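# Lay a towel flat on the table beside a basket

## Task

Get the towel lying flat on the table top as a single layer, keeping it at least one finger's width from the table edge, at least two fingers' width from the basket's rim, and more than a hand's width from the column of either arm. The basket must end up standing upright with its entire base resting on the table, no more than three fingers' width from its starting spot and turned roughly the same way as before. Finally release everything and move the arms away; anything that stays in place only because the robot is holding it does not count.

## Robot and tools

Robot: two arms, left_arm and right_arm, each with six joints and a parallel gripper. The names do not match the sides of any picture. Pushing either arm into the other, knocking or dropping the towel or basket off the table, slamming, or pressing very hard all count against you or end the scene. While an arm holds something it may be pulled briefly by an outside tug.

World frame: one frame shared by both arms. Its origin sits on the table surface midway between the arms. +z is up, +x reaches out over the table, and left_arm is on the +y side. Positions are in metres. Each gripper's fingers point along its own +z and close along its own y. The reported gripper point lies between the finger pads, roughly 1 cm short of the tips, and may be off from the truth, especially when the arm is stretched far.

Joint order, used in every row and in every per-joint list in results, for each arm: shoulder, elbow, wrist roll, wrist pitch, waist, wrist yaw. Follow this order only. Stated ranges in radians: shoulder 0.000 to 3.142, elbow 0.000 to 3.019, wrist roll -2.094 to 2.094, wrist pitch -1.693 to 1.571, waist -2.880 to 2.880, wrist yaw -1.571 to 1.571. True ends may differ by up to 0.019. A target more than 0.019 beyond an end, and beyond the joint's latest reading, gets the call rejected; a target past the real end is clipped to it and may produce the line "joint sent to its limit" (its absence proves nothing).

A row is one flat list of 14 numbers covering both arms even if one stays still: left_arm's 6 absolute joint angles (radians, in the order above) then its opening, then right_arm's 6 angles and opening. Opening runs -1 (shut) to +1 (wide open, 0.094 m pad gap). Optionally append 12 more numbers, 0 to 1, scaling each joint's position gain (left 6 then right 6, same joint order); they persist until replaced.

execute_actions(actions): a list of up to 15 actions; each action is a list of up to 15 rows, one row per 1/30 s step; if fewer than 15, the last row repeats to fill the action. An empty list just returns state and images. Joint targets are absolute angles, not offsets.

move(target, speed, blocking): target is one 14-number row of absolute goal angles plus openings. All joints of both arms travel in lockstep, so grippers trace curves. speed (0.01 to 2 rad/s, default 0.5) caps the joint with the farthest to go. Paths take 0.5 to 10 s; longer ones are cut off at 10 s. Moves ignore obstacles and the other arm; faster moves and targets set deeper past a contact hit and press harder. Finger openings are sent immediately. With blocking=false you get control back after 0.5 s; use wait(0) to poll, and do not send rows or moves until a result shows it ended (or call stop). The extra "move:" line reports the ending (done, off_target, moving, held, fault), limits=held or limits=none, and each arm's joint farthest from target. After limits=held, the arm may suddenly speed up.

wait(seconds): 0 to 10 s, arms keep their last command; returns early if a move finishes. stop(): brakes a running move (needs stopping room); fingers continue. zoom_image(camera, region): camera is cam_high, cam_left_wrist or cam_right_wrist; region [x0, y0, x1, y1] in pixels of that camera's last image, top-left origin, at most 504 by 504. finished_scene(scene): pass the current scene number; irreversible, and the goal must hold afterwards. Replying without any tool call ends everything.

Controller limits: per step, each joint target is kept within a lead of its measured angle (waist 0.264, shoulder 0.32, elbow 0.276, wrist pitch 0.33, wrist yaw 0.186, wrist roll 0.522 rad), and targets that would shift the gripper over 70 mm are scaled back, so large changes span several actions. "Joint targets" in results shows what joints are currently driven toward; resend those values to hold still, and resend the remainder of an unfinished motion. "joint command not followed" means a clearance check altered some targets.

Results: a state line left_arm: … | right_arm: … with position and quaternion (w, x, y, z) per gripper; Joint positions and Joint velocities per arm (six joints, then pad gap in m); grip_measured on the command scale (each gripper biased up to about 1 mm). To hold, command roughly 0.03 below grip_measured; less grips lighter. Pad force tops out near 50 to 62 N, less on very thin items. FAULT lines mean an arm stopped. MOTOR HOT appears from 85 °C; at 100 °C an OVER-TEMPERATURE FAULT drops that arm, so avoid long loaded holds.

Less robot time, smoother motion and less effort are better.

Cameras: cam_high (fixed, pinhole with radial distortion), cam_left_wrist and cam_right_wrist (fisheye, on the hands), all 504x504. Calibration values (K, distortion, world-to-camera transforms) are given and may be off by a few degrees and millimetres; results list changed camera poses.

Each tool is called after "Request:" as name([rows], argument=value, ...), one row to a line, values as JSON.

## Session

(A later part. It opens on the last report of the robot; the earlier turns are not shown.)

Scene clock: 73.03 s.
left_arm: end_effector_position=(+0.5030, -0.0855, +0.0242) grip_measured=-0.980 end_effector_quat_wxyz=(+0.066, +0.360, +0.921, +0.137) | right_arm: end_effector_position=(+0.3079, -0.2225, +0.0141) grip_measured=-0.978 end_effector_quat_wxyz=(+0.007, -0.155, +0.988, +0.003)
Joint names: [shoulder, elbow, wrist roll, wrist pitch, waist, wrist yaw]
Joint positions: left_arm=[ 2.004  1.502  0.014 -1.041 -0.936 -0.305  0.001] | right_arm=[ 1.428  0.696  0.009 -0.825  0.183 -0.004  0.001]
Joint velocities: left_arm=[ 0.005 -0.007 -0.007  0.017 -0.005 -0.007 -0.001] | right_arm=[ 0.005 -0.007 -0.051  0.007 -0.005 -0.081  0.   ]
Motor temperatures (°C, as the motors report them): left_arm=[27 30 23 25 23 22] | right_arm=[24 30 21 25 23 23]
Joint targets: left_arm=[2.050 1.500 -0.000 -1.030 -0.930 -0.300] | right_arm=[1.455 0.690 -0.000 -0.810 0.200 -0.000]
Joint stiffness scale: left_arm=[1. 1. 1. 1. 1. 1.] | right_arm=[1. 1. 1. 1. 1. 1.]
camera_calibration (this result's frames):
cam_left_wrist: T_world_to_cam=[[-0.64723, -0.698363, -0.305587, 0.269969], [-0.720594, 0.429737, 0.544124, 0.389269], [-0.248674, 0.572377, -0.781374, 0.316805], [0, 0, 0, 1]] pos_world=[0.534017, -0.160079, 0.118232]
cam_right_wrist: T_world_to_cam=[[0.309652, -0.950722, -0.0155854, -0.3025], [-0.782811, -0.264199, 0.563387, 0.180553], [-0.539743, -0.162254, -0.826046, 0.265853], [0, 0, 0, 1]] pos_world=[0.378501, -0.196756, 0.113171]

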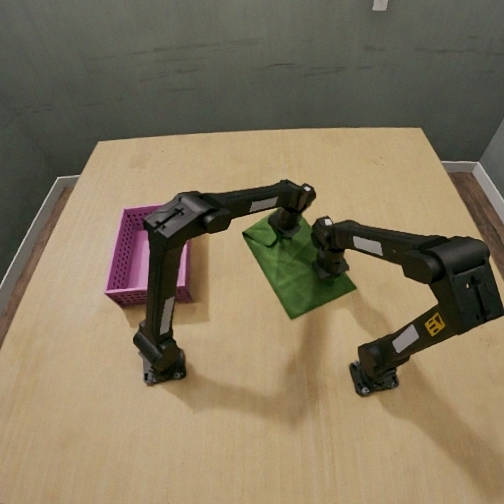

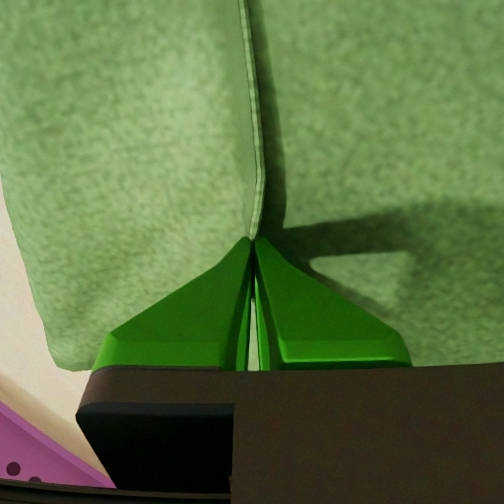

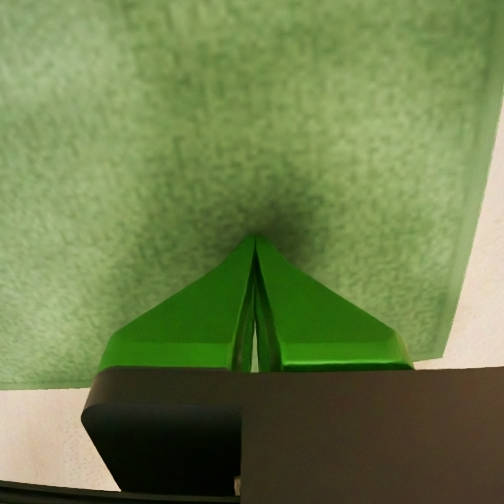

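Caught. Flap ≈0.09 m: arc over.

Request:
move(target=[1.9,1.57,0,-1.2,-0.84,-0.3,-1,1.455,0.69,0,-0.81,0.2,0,-1], speed=0.12)

Request:
move(target=[1.9,1.57,0,-1.2,-0.72,-0.3,-1,1.455,0.69,0,-0.81,0.2,0,-1], speed=0.12)

Request:
move(target=[1.99,1.55,0,-1.1,-0.645,-0.3,-1,1.455,0.69,0,-0.81,0.2,0,-1], speed=0.12)

Scene clock: 77.97 s.
left_arm: end_effector_position=(+0.5145, -0.0323, +0.0746) grip_measured=-0.980 end_effector_quat_wxyz=(+0.036, +0.324, +0.934, +0.146) | right_arm: end_effector_position=(+0.3079, -0.2225, +0.0141) grip_measured=-0.978 end_effector_quat_wxyz=(+0.007, -0.155, +0.988, +0.003)
Joint names: [shoulder, elbow, wrist roll, wrist pitch, waist, wrist yaw]
Joint positions: left_arm=[ 1.925  1.524  0.014 -1.192 -0.851 -0.302  0.001] | right_arm=[ 1.428  0.696  0.009 -0.825  0.183 -0.004  0.001]
Joint velocities: left_arm=[ 0.005  0.002 -0.066  0.007  0.005 -0.051  0.   ] | right_arm=[-0.005  0.002  0.037 -0.022 -0.005 -0.037  0.   ]
Motor temperatures (°C, as the motors report them): left_arm=[27 30 23 25 23 22] | right_arm=[24 30 21 25 23 23]
Joint targets: left_arm=[1.900 1.570 0.000 -1.200 -0.840 -0.300] | right_arm=[1.455 0.690 0.000 -0.810 0.200 -0.000]
Joint stiffness scale: left_arm=[1. 1. 1. 1. 1. 1.] | right_arm=[1. 1. 1. 1. 1. 1.]
move: off_target (left_arm, right_arm); limits=none; left_arm: farthest joint: the elbow, 0.046 radians from its target (0.068 radians at the start); right_arm: farthest joint: the shoulder, 0.027 radians from its target (0.027 radians at the start)
camera_calibration (this result's frames):
cam_left_wrist: T_world_to_cam=[[-0.598325, -0.742147, -0.302034, 0.303176], [-0.730759, 0.350826, 0.585587, 0.346898], [-0.328631, 0.571086, -0.752239, 0.367583], [0, 0, 0, 1]] pos_world=[0.555696, -0.106621, 0.16494]
cam_right_wrist: T_world_to_cam=[[0.309652, -0.950722, -0.0155854, -0.3025], [-0.782811, -0.264199, 0.563387, 0.180553], [-0.539743, -0.162254, -0.826046, 0.265853], [0, 0, 0, 1]] pos_world=[0.378501, -0.196756, 0.113171]

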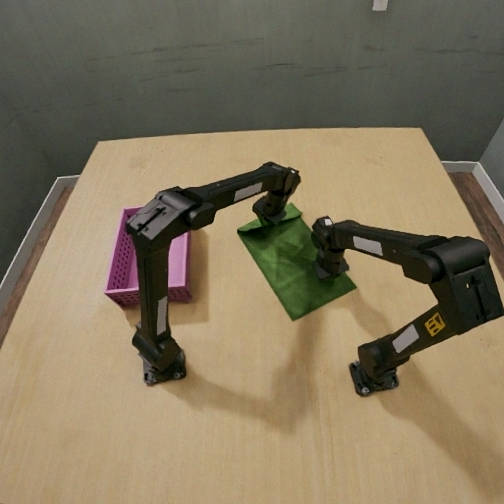

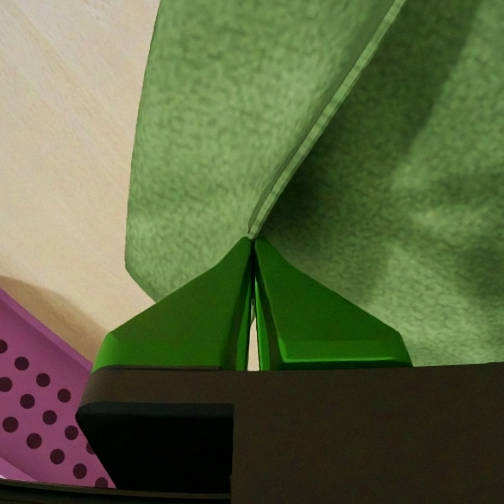

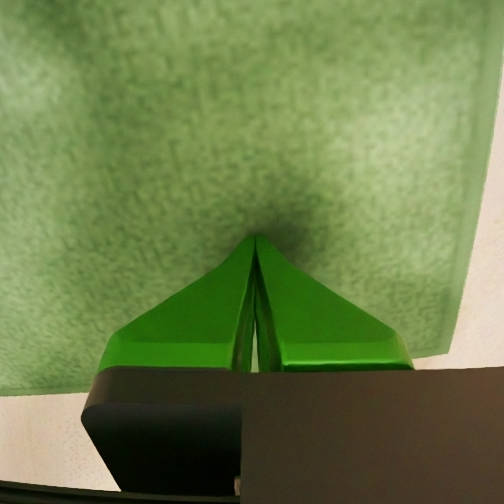

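Scene clock: 79.43 s.
left_arm: end_effector_position=(+0.5471, +0.0282, +0.0743) grip_measured=-0.980 end_effector_quat_wxyz=(+0.027, +0.266, +0.952, +0.148) | right_arm: end_effector_position=(+0.3079, -0.2225, +0.0141) grip_measured=-0.978 end_effector_quat_wxyz=(+0.007, -0.155, +0.988, +0.003)
Joint names: [shoulder, elbow, wrist roll, wrist pitch, waist, wrist yaw]
Joint positions: left_arm=[ 1.925  1.523  0.014 -1.192 -0.73  -0.302  0.001] | right_arm=[ 1.428  0.696  0.009 -0.825  0.183 -0.004  0.001]
Joint velocities: left_arm=[-0.015  0.002  0.037 -0.007 -0.015  0.051 -0.   ] | right_arm=[-0.005 -0.002 -0.081 -0.002  0.005  0.037 -0.   ]
Motor temperatures (°C, as the motors report them): left_arm=[27 30 23 25 23 22] | right_arm=[24 30 21 25 23 23]
Joint targets: left_arm=[1.900 1.570 0.000 -1.200 -0.720 -0.300] | right_arm=[1.455 0.690 -0.000 -0.810 0.200 0.000]
Joint stiffness scale: left_arm=[1. 1. 1. 1. 1. 1.] | right_arm=[1. 1. 1. 1. 1. 1.]
move: off_target (left_arm, right_arm); limits=none; left_arm: farthest joint: the elbow, 0.047 radians from its target (0.046 radians at the start); right_arm: farthest joint: the shoulder, 0.027 radians from its target (0.027 radians at the start)
camera_calibration (this result's frames):
cam_left_wrist: T_world_to_cam=[[-0.504061, -0.809278, -0.301649, 0.317773], [-0.767445, 0.259485, 0.586255, 0.372277], [-0.39617, 0.527008, -0.751873, 0.381719], [0, 0, 0, 1]] pos_world=[0.597105, -0.0406029, 0.164611]
cam_right_wrist: T_world_to_cam=[[0.309652, -0.950722, -0.0155854, -0.3025], [-0.782811, -0.264199, 0.563387, 0.180553], [-0.539743, -0.162254, -0.826046, 0.265853], [0, 0, 0, 1]] pos_world=[0.378501, -0.196756, 0.113171]

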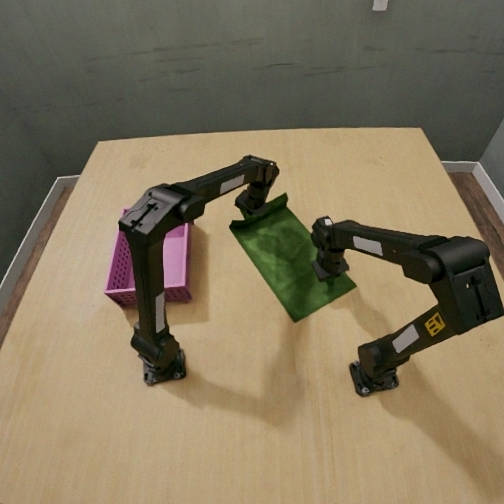

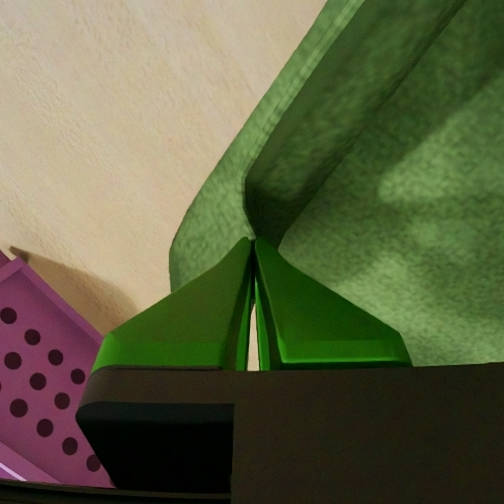

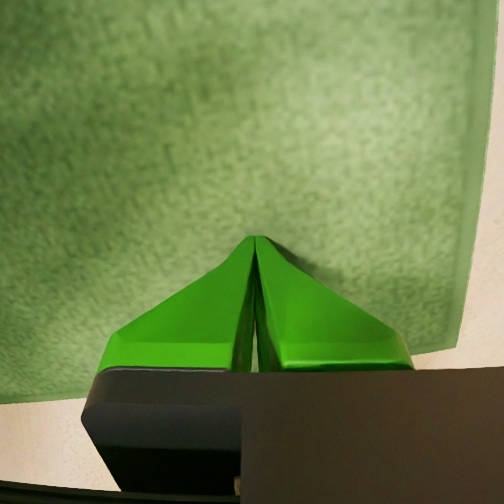

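Scene clock: 80.53 s.
left_arm: end_effector_position=(+0.5766, +0.0594, +0.0439) grip_measured=-0.980 end_effector_quat_wxyz=(+0.034, +0.230, +0.962, +0.146) | right_arm: end_effector_position=(+0.3079, -0.2225, +0.0141) grip_measured=-0.978 end_effector_quat_wxyz=(+0.007, -0.155, +0.988, +0.003)
Joint names: [shoulder, elbow, wrist roll, wrist pitch, waist, wrist yaw]
Joint positions: left_arm=[ 1.979  1.521  0.014 -1.11  -0.657 -0.301  0.001] | right_arm=[ 1.428  0.696  0.009 -0.825  0.183 -0.004  0.001]
Joint velocities: left_arm=[-0.015  0.007 -0.081 -0.017 -0.005 -0.007 -0.001] | right_arm=[-0.015 -0.012  0.007 -0.022 -0.005  0.037  0.   ]
Motor temperatures (°C, as the motors report them): left_arm=[27 30 23 25 23 22] | right_arm=[24 30 21 25 23 23]
Joint targets: left_arm=[1.990 1.550 -0.000 -1.100 -0.645 -0.300] | right_arm=[1.455 0.690 0.000 -0.810 0.200 -0.000]
Joint stiffness scale: left_arm=[1. 1. 1. 1. 1. 1.] | right_arm=[1. 1. 1. 1. 1. 1.]
move: off_target (left_arm, right_arm); limits=none; left_arm: farthest joint: the elbow, 0.029 radians from its target (0.027 radians at the start); right_arm: farthest joint: the shoulder, 0.027 radians from its target (0.027 radians at the start)
camera_calibration (this result's frames):
cam_left_wrist: T_world_to_cam=[[-0.436722, -0.847421, -0.301913, 0.312219], [-0.797817, 0.209784, 0.565225, 0.425999], [-0.415647, 0.487717, -0.767704, 0.368324], [0, 0, 0, 1]] pos_world=[0.629315, -0.00442442, 0.136241]
cam_right_wrist: T_world_to_cam=[[0.309652, -0.950722, -0.0155854, -0.3025], [-0.782811, -0.264199, 0.563387, 0.180553], [-0.539743, -0.162254, -0.826046, 0.265853], [0, 0, 0, 1]] pos_world=[0.378501, -0.196756, 0.113171]

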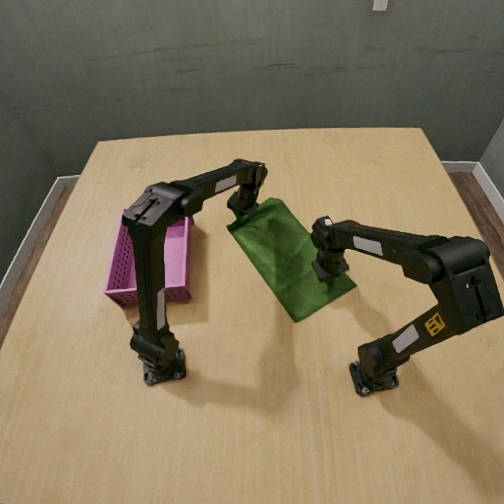

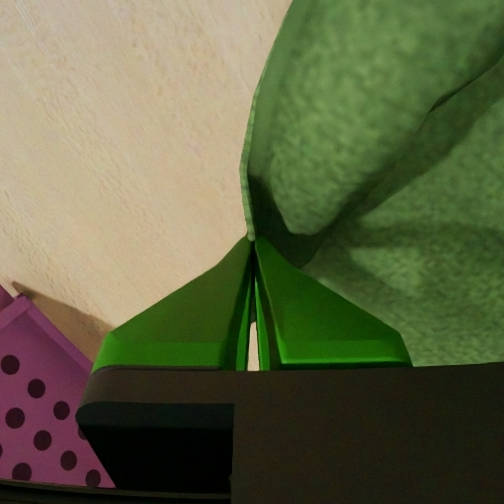

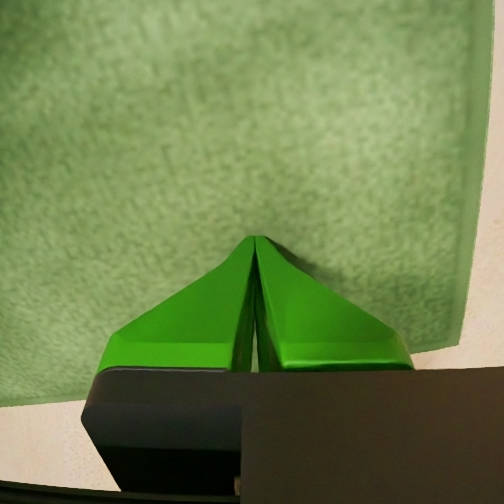

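Request:
move(target=[2.04,1.64,0,-1.1,-0.61,-0.3,-1,1.455,0.69,0,-0.81,0.2,0,-1], speed=0.12)

Request:
move(target=[2.04,1.64,0,-1.1,-0.59,-0.3,-0.6,1.455,0.69,0,-0.81,0.2,0,-1], speed=0.05)

Request:
move(target=[1.7,1.64,0,-1.3,-0.55,-0.3,-0.6,1.2,0.85,0,-1.2,0.1,0,-1], speed=0.4)

Request:
move(target=[1.2,1.3,0,-1.3,-0.3,0,-0.6,1.0,1.0,0,-1.4,-0.5,0,-1], speed=0.8)

Request:
zoom_image(camera="cam_high", region=[180, 160, 380, 360])

Scene clock: 86.03 s.
left_arm: end_effector_position=(+0.6052, +0.0666, +0.0423) grip_measured=-0.980 end_effector_quat_wxyz=(+0.044, +0.213, +0.965, +0.144) | right_arm: end_effector_position=(+0.3079, -0.2225, +0.0141) grip_measured=-0.978 end_effector_quat_wxyz=(+0.007, -0.155, +0.988, +0.003)
Joint names: [shoulder, elbow, wrist roll, wrist pitch, waist, wrist yaw]
Joint positions: left_arm=[ 2.025  1.591  0.014 -1.11  -0.625 -0.301  0.001] | right_arm=[ 1.428  0.696  0.009 -0.825  0.183 -0.004  0.001]
Joint velocities: left_arm=[-0.015  0.007 -0.066 -0.012 -0.015 -0.007 -0.   ] | right_arm=[ 0.005 -0.012 -0.066 -0.007 -0.005  0.007 -0.001]
Motor temperatures (°C, as the motors report them): left_arm=[27 30 23 25 23 22] | right_arm=[24 30 21 25 23 23]
Joint targets: left_arm=[2.040 1.640 -0.000 -1.100 -0.610 -0.300] | right_arm=[1.455 0.690 0.000 -0.810 0.200 0.000]
Joint stiffness scale: left_arm=[1. 1. 1. 1. 1. 1.] | right_arm=[1. 1. 1. 1. 1. 1.]
move: off_target (left_arm, right_arm); limits=none; left_arm: farthest joint: the elbow, 0.049 radians from its target (0.119 radians at the start); right_arm: farthest joint: the shoulder, 0.027 radians from its target (0.027 radians at the start)
camera_calibration (this result's frames):
cam_left_wrist: T_world_to_cam=[[-0.402951, -0.863852, -0.302308, 0.310982], [-0.816418, 0.189991, 0.545311, 0.461644], [-0.413633, 0.466543, -0.781822, 0.376192], [0, 0, 0, 1]] pos_world=[0.65781, 0.00542408, 0.136388]
cam_right_wrist: T_world_to_cam=[[0.309652, -0.950722, -0.0155854, -0.3025], [-0.782811, -0.264199, 0.563387, 0.180553], [-0.539743, -0.162254, -0.826046, 0.265853], [0, 0, 0, 1]] pos_world=[0.378501, -0.196756, 0.113171]

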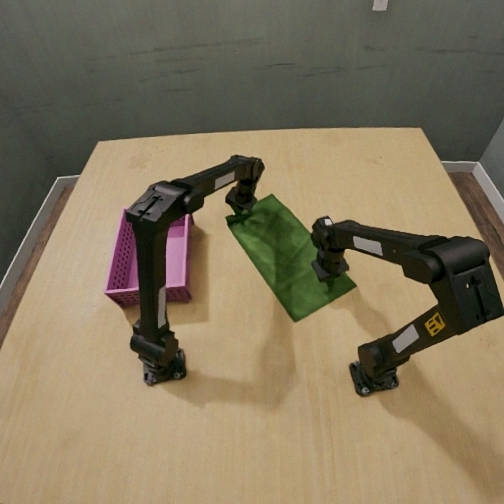

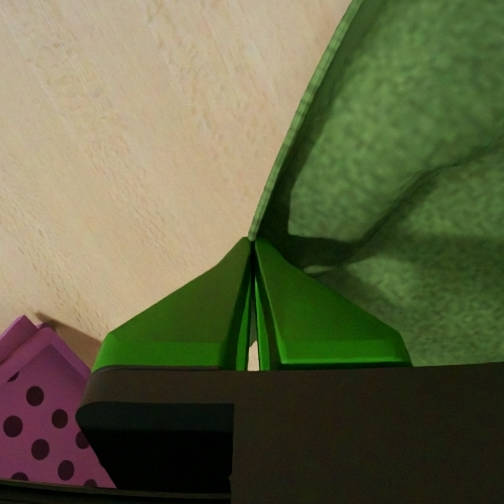

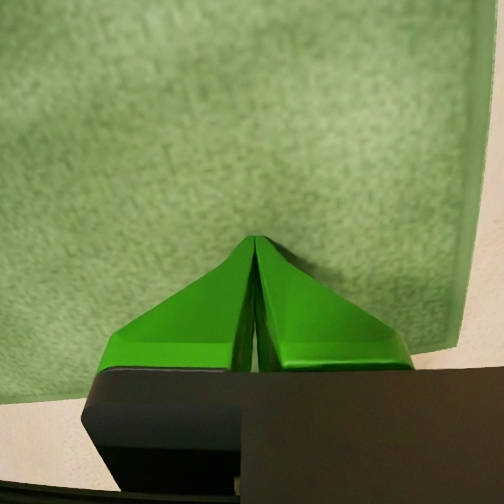

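Scene clock: 87.30 s.
left_arm: end_effector_position=(+0.6092, +0.0794, +0.0420) grip_measured=-0.602 end_effector_quat_wxyz=(+0.042, +0.202, +0.968, +0.145) | right_arm: end_effector_position=(+0.3079, -0.2225, +0.0141) grip_measured=-0.978 end_effector_quat_wxyz=(+0.007, -0.155, +0.988, +0.003)
Joint names: [shoulder, elbow, wrist roll, wrist pitch, waist, wrist yaw]
Joint positions: left_arm=[ 2.025  1.591  0.014 -1.11  -0.603 -0.301  0.019] | right_arm=[ 1.428  0.696  0.009 -0.825  0.183 -0.004  0.001]
Joint velocities: left_arm=[ 0.005  0.002  0.037 -0.007 -0.015 -0.007 -0.   ] | right_arm=[ 0.005  0.002  0.037  0.007 -0.005  0.007 -0.001]
Motor temperatures (°C, as the motors report them): left_arm=[27 30 23 25 23 22] | right_arm=[24 30 21 25 23 23]
Joint targets: left_arm=[2.040 1.640 0.000 -1.100 -0.590 -0.300] | right_arm=[1.455 0.690 -0.000 -0.810 0.200 -0.000]
Joint stiffness scale: left_arm=[1. 1. 1. 1. 1. 1.] | right_arm=[1. 1. 1. 1. 1. 1.]
move: off_target (left_arm, right_arm); limits=none; left_arm: farthest joint: the elbow, 0.049 radians from its target (0.049 radians at the start); right_arm: farthest joint: the shoulder, 0.027 radians from its target (0.027 radians at the start)
camera_calibration (this result's frames):
cam_left_wrist: T_world_to_cam=[[-0.383953, -0.872465, -0.302298, 0.31267], [-0.820038, 0.17172, 0.545939, 0.466287], [-0.424402, 0.457511, -0.781388, 0.378951], [0, 0, 0, 1]] pos_world=[0.663251, 0.0193489, 0.136063]
cam_right_wrist: T_world_to_cam=[[0.309652, -0.950722, -0.0155854, -0.3025], [-0.782811, -0.264199, 0.563387, 0.180553], [-0.539743, -0.162254, -0.826046, 0.265853], [0, 0, 0, 1]] pos_world=[0.378501, -0.196756, 0.113171]

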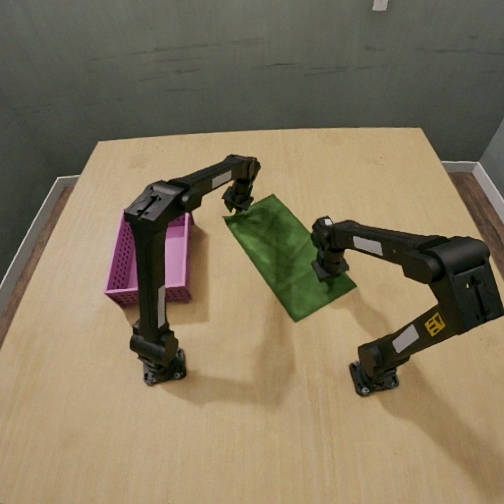

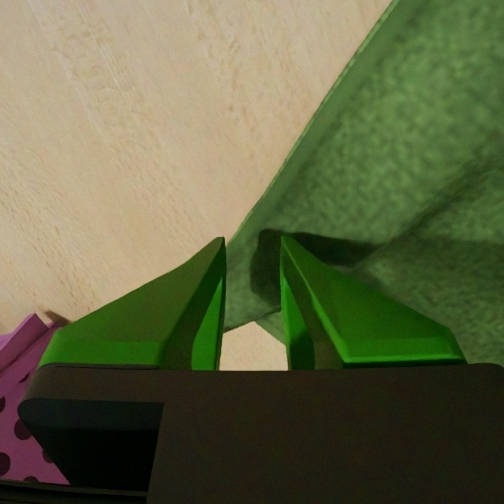

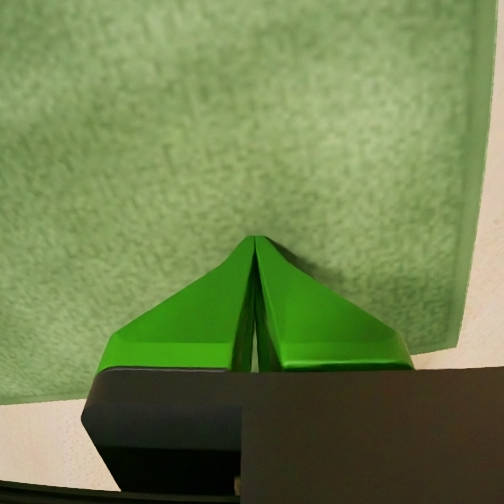

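Scene clock: 88.70 s.
left_arm: end_effector_position=(+0.5764, +0.1174, +0.2164) grip_measured=-0.602 end_effector_quat_wxyz=(+0.104, +0.172, +0.970, +0.134) | right_arm: end_effector_position=(+0.2902, -0.2498, +0.1146) grip_measured=-0.978 end_effector_quat_wxyz=(-0.010, -0.121, +0.993, +0.001)
Joint names: [shoulder, elbow, wrist roll, wrist pitch, waist, wrist yaw]
Joint positions: left_arm=[ 1.71   1.593  0.014 -1.293 -0.563 -0.301  0.019] | right_arm=[ 1.208  0.809  0.009 -1.191  0.115 -0.004  0.001]
Joint velocities: left_arm=[-0.015  0.002  0.007 -0.012 -0.005 -0.037 -0.   ] | right_arm=[-0.005  0.002 -0.022  0.012 -0.015 -0.066  0.001]
Motor temperatures (°C, as the motors report them): left_arm=[28 30 23 25 23 22] | right_arm=[24 30 21 25 23 23]
Joint targets: left_arm=[1.700 1.640 -0.000 -1.300 -0.550 -0.300] | right_arm=[1.200 0.850 0.000 -1.200 0.100 -0.000]
Joint stiffness scale: left_arm=[1. 1. 1. 1. 1. 1.] | right_arm=[1. 1. 1. 1. 1. 1.]
move: off_target (left_arm, right_arm); limits=none; left_arm: farthest joint: the elbow, 0.047 radians from its target (0.049 radians at the start); right_arm: farthest joint: the elbow, 0.041 radians from its target (0.154 radians at the start)
camera_calibration (this result's frames):
cam_left_wrist: T_world_to_cam=[[-0.311085, -0.901364, -0.301279, 0.347111], [-0.887646, 0.162296, 0.430981, 0.402525], [-0.339575, 0.401501, -0.85058, 0.456598], [0, 0, 0, 1]] pos_world=[0.62033, 0.0642209, 0.31947]
cam_right_wrist: T_world_to_cam=[[0.243553, -0.969766, -0.0153739, -0.30703], [-0.780035, -0.205274, 0.591107, 0.113578], [-0.576392, -0.131974, -0.806446, 0.350817], [0, 0, 0, 1]] pos_world=[0.365581, -0.228134, 0.211058]

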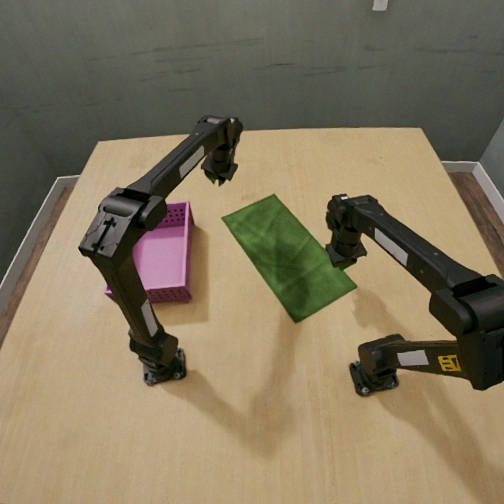

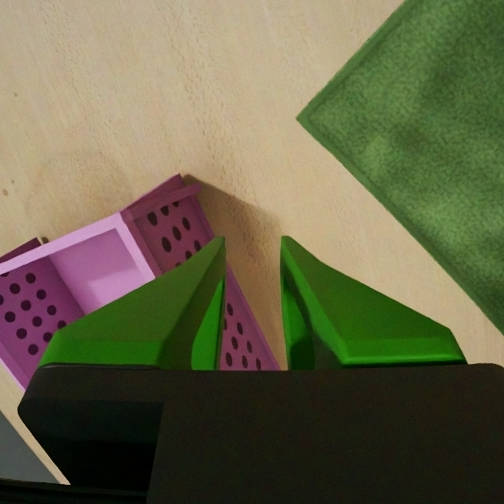

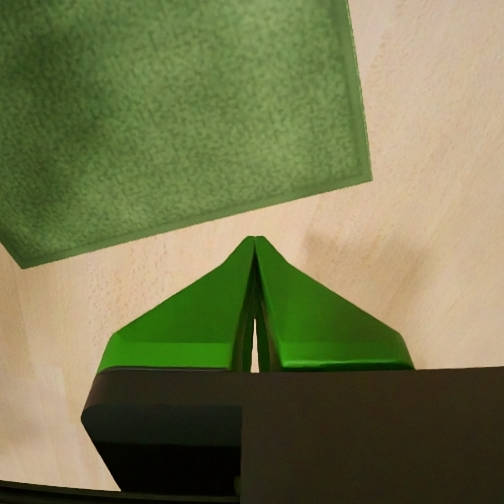

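Scene clock: 90.03 s.
left_arm: end_effector_position=(+0.4487, +0.2234, +0.3150) grip_measured=-0.602 end_effector_quat_wxyz=(+0.183, +0.059, +0.981, -0.007) | right_arm: end_effector_position=(+0.2726, -0.4267, +0.2245) grip_measured=-0.978 end_effector_quat_wxyz=(+0.065, +0.183, +0.981, -0.010)
Joint names: [shoulder, elbow, wrist roll, wrist pitch, waist, wrist yaw]
Joint positions: left_arm=[ 1.197  1.292  0.014 -1.297 -0.309 -0.002  0.019] | right_arm=[ 1.005  0.956  0.009 -1.391 -0.498 -0.002  0.001]
Joint velocities: left_arm=[ 0.015 -0.022  0.007  0.022 -0.015 -0.095  0.   ] | right_arm=[-0.024 -0.002  0.007 -0.002 -0.015 -0.022 -0.001]
Motor temperatures (°C, as the motors report them): left_arm=[27 30 23 25 23 22] | right_arm=[24 31 21 25 23 23]
Joint targets: left_arm=[1.200 1.300 0.000 -1.300 -0.300 0.000] | right_arm=[1.000 1.000 0.000 -1.400 -0.500 -0.000]
Joint stiffness scale: left_arm=[1. 1. 1. 1. 1. 1.] | right_arm=[1. 1. 1. 1. 1. 1.]
move: off_target (right_arm); limits=none; left_arm: farthest joint: the wrist roll, 0.014 radians from its target (0.014 radians at the start); right_arm: farthest joint: the elbow, 0.044 radians from its target (0.191 radians at the start)
camera_calibration (this result's frames):
cam_left_wrist: T_world_to_cam=[[-0.123371, -0.992253, -0.0145897, 0.278423], [-0.958907, 0.115414, 0.259184, 0.326063], [-0.255493, 0.0459659, -0.965718, 0.532438], [0, 0, 0, 1]] pos_world=[0.483048, 0.21416, 0.433737]
cam_right_wrist: T_world_to_cam=[[-0.356414, -0.934219, -0.0142817, -0.294133], [-0.830145, 0.309621, 0.463675, 0.260575], [-0.428752, 0.177116, -0.88589, 0.515401], [0, 0, 0, 1]] pos_world=[0.332461, -0.44675, 0.331566]

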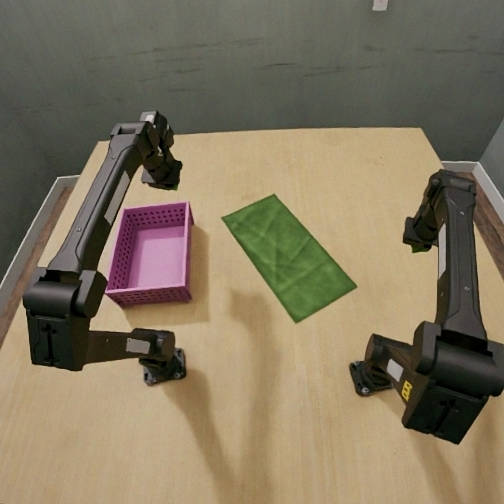

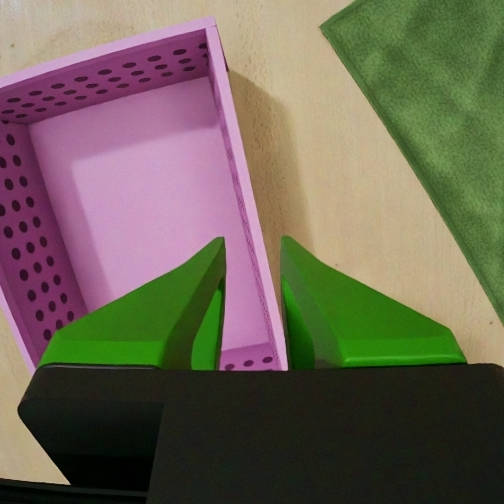

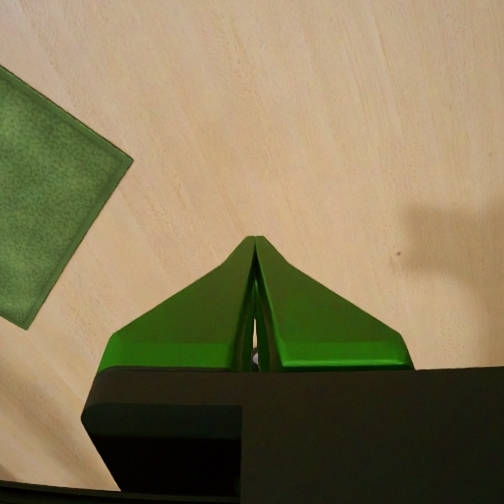

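Region (180, 160, 380, 360) of cam_high's 504x504 image, scaled by 2.520, with more detail than that image has.

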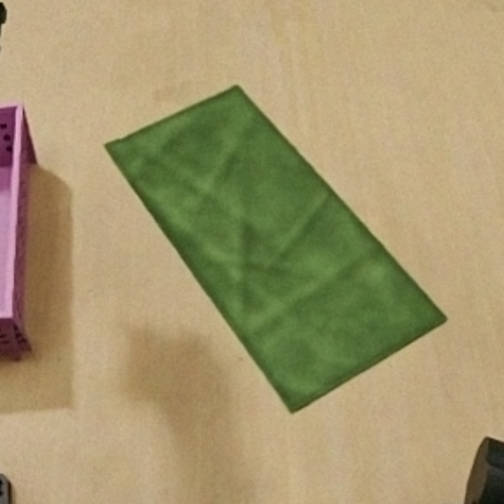

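Request:
finished_scene(scene=2)

The scene is finished: the task was done.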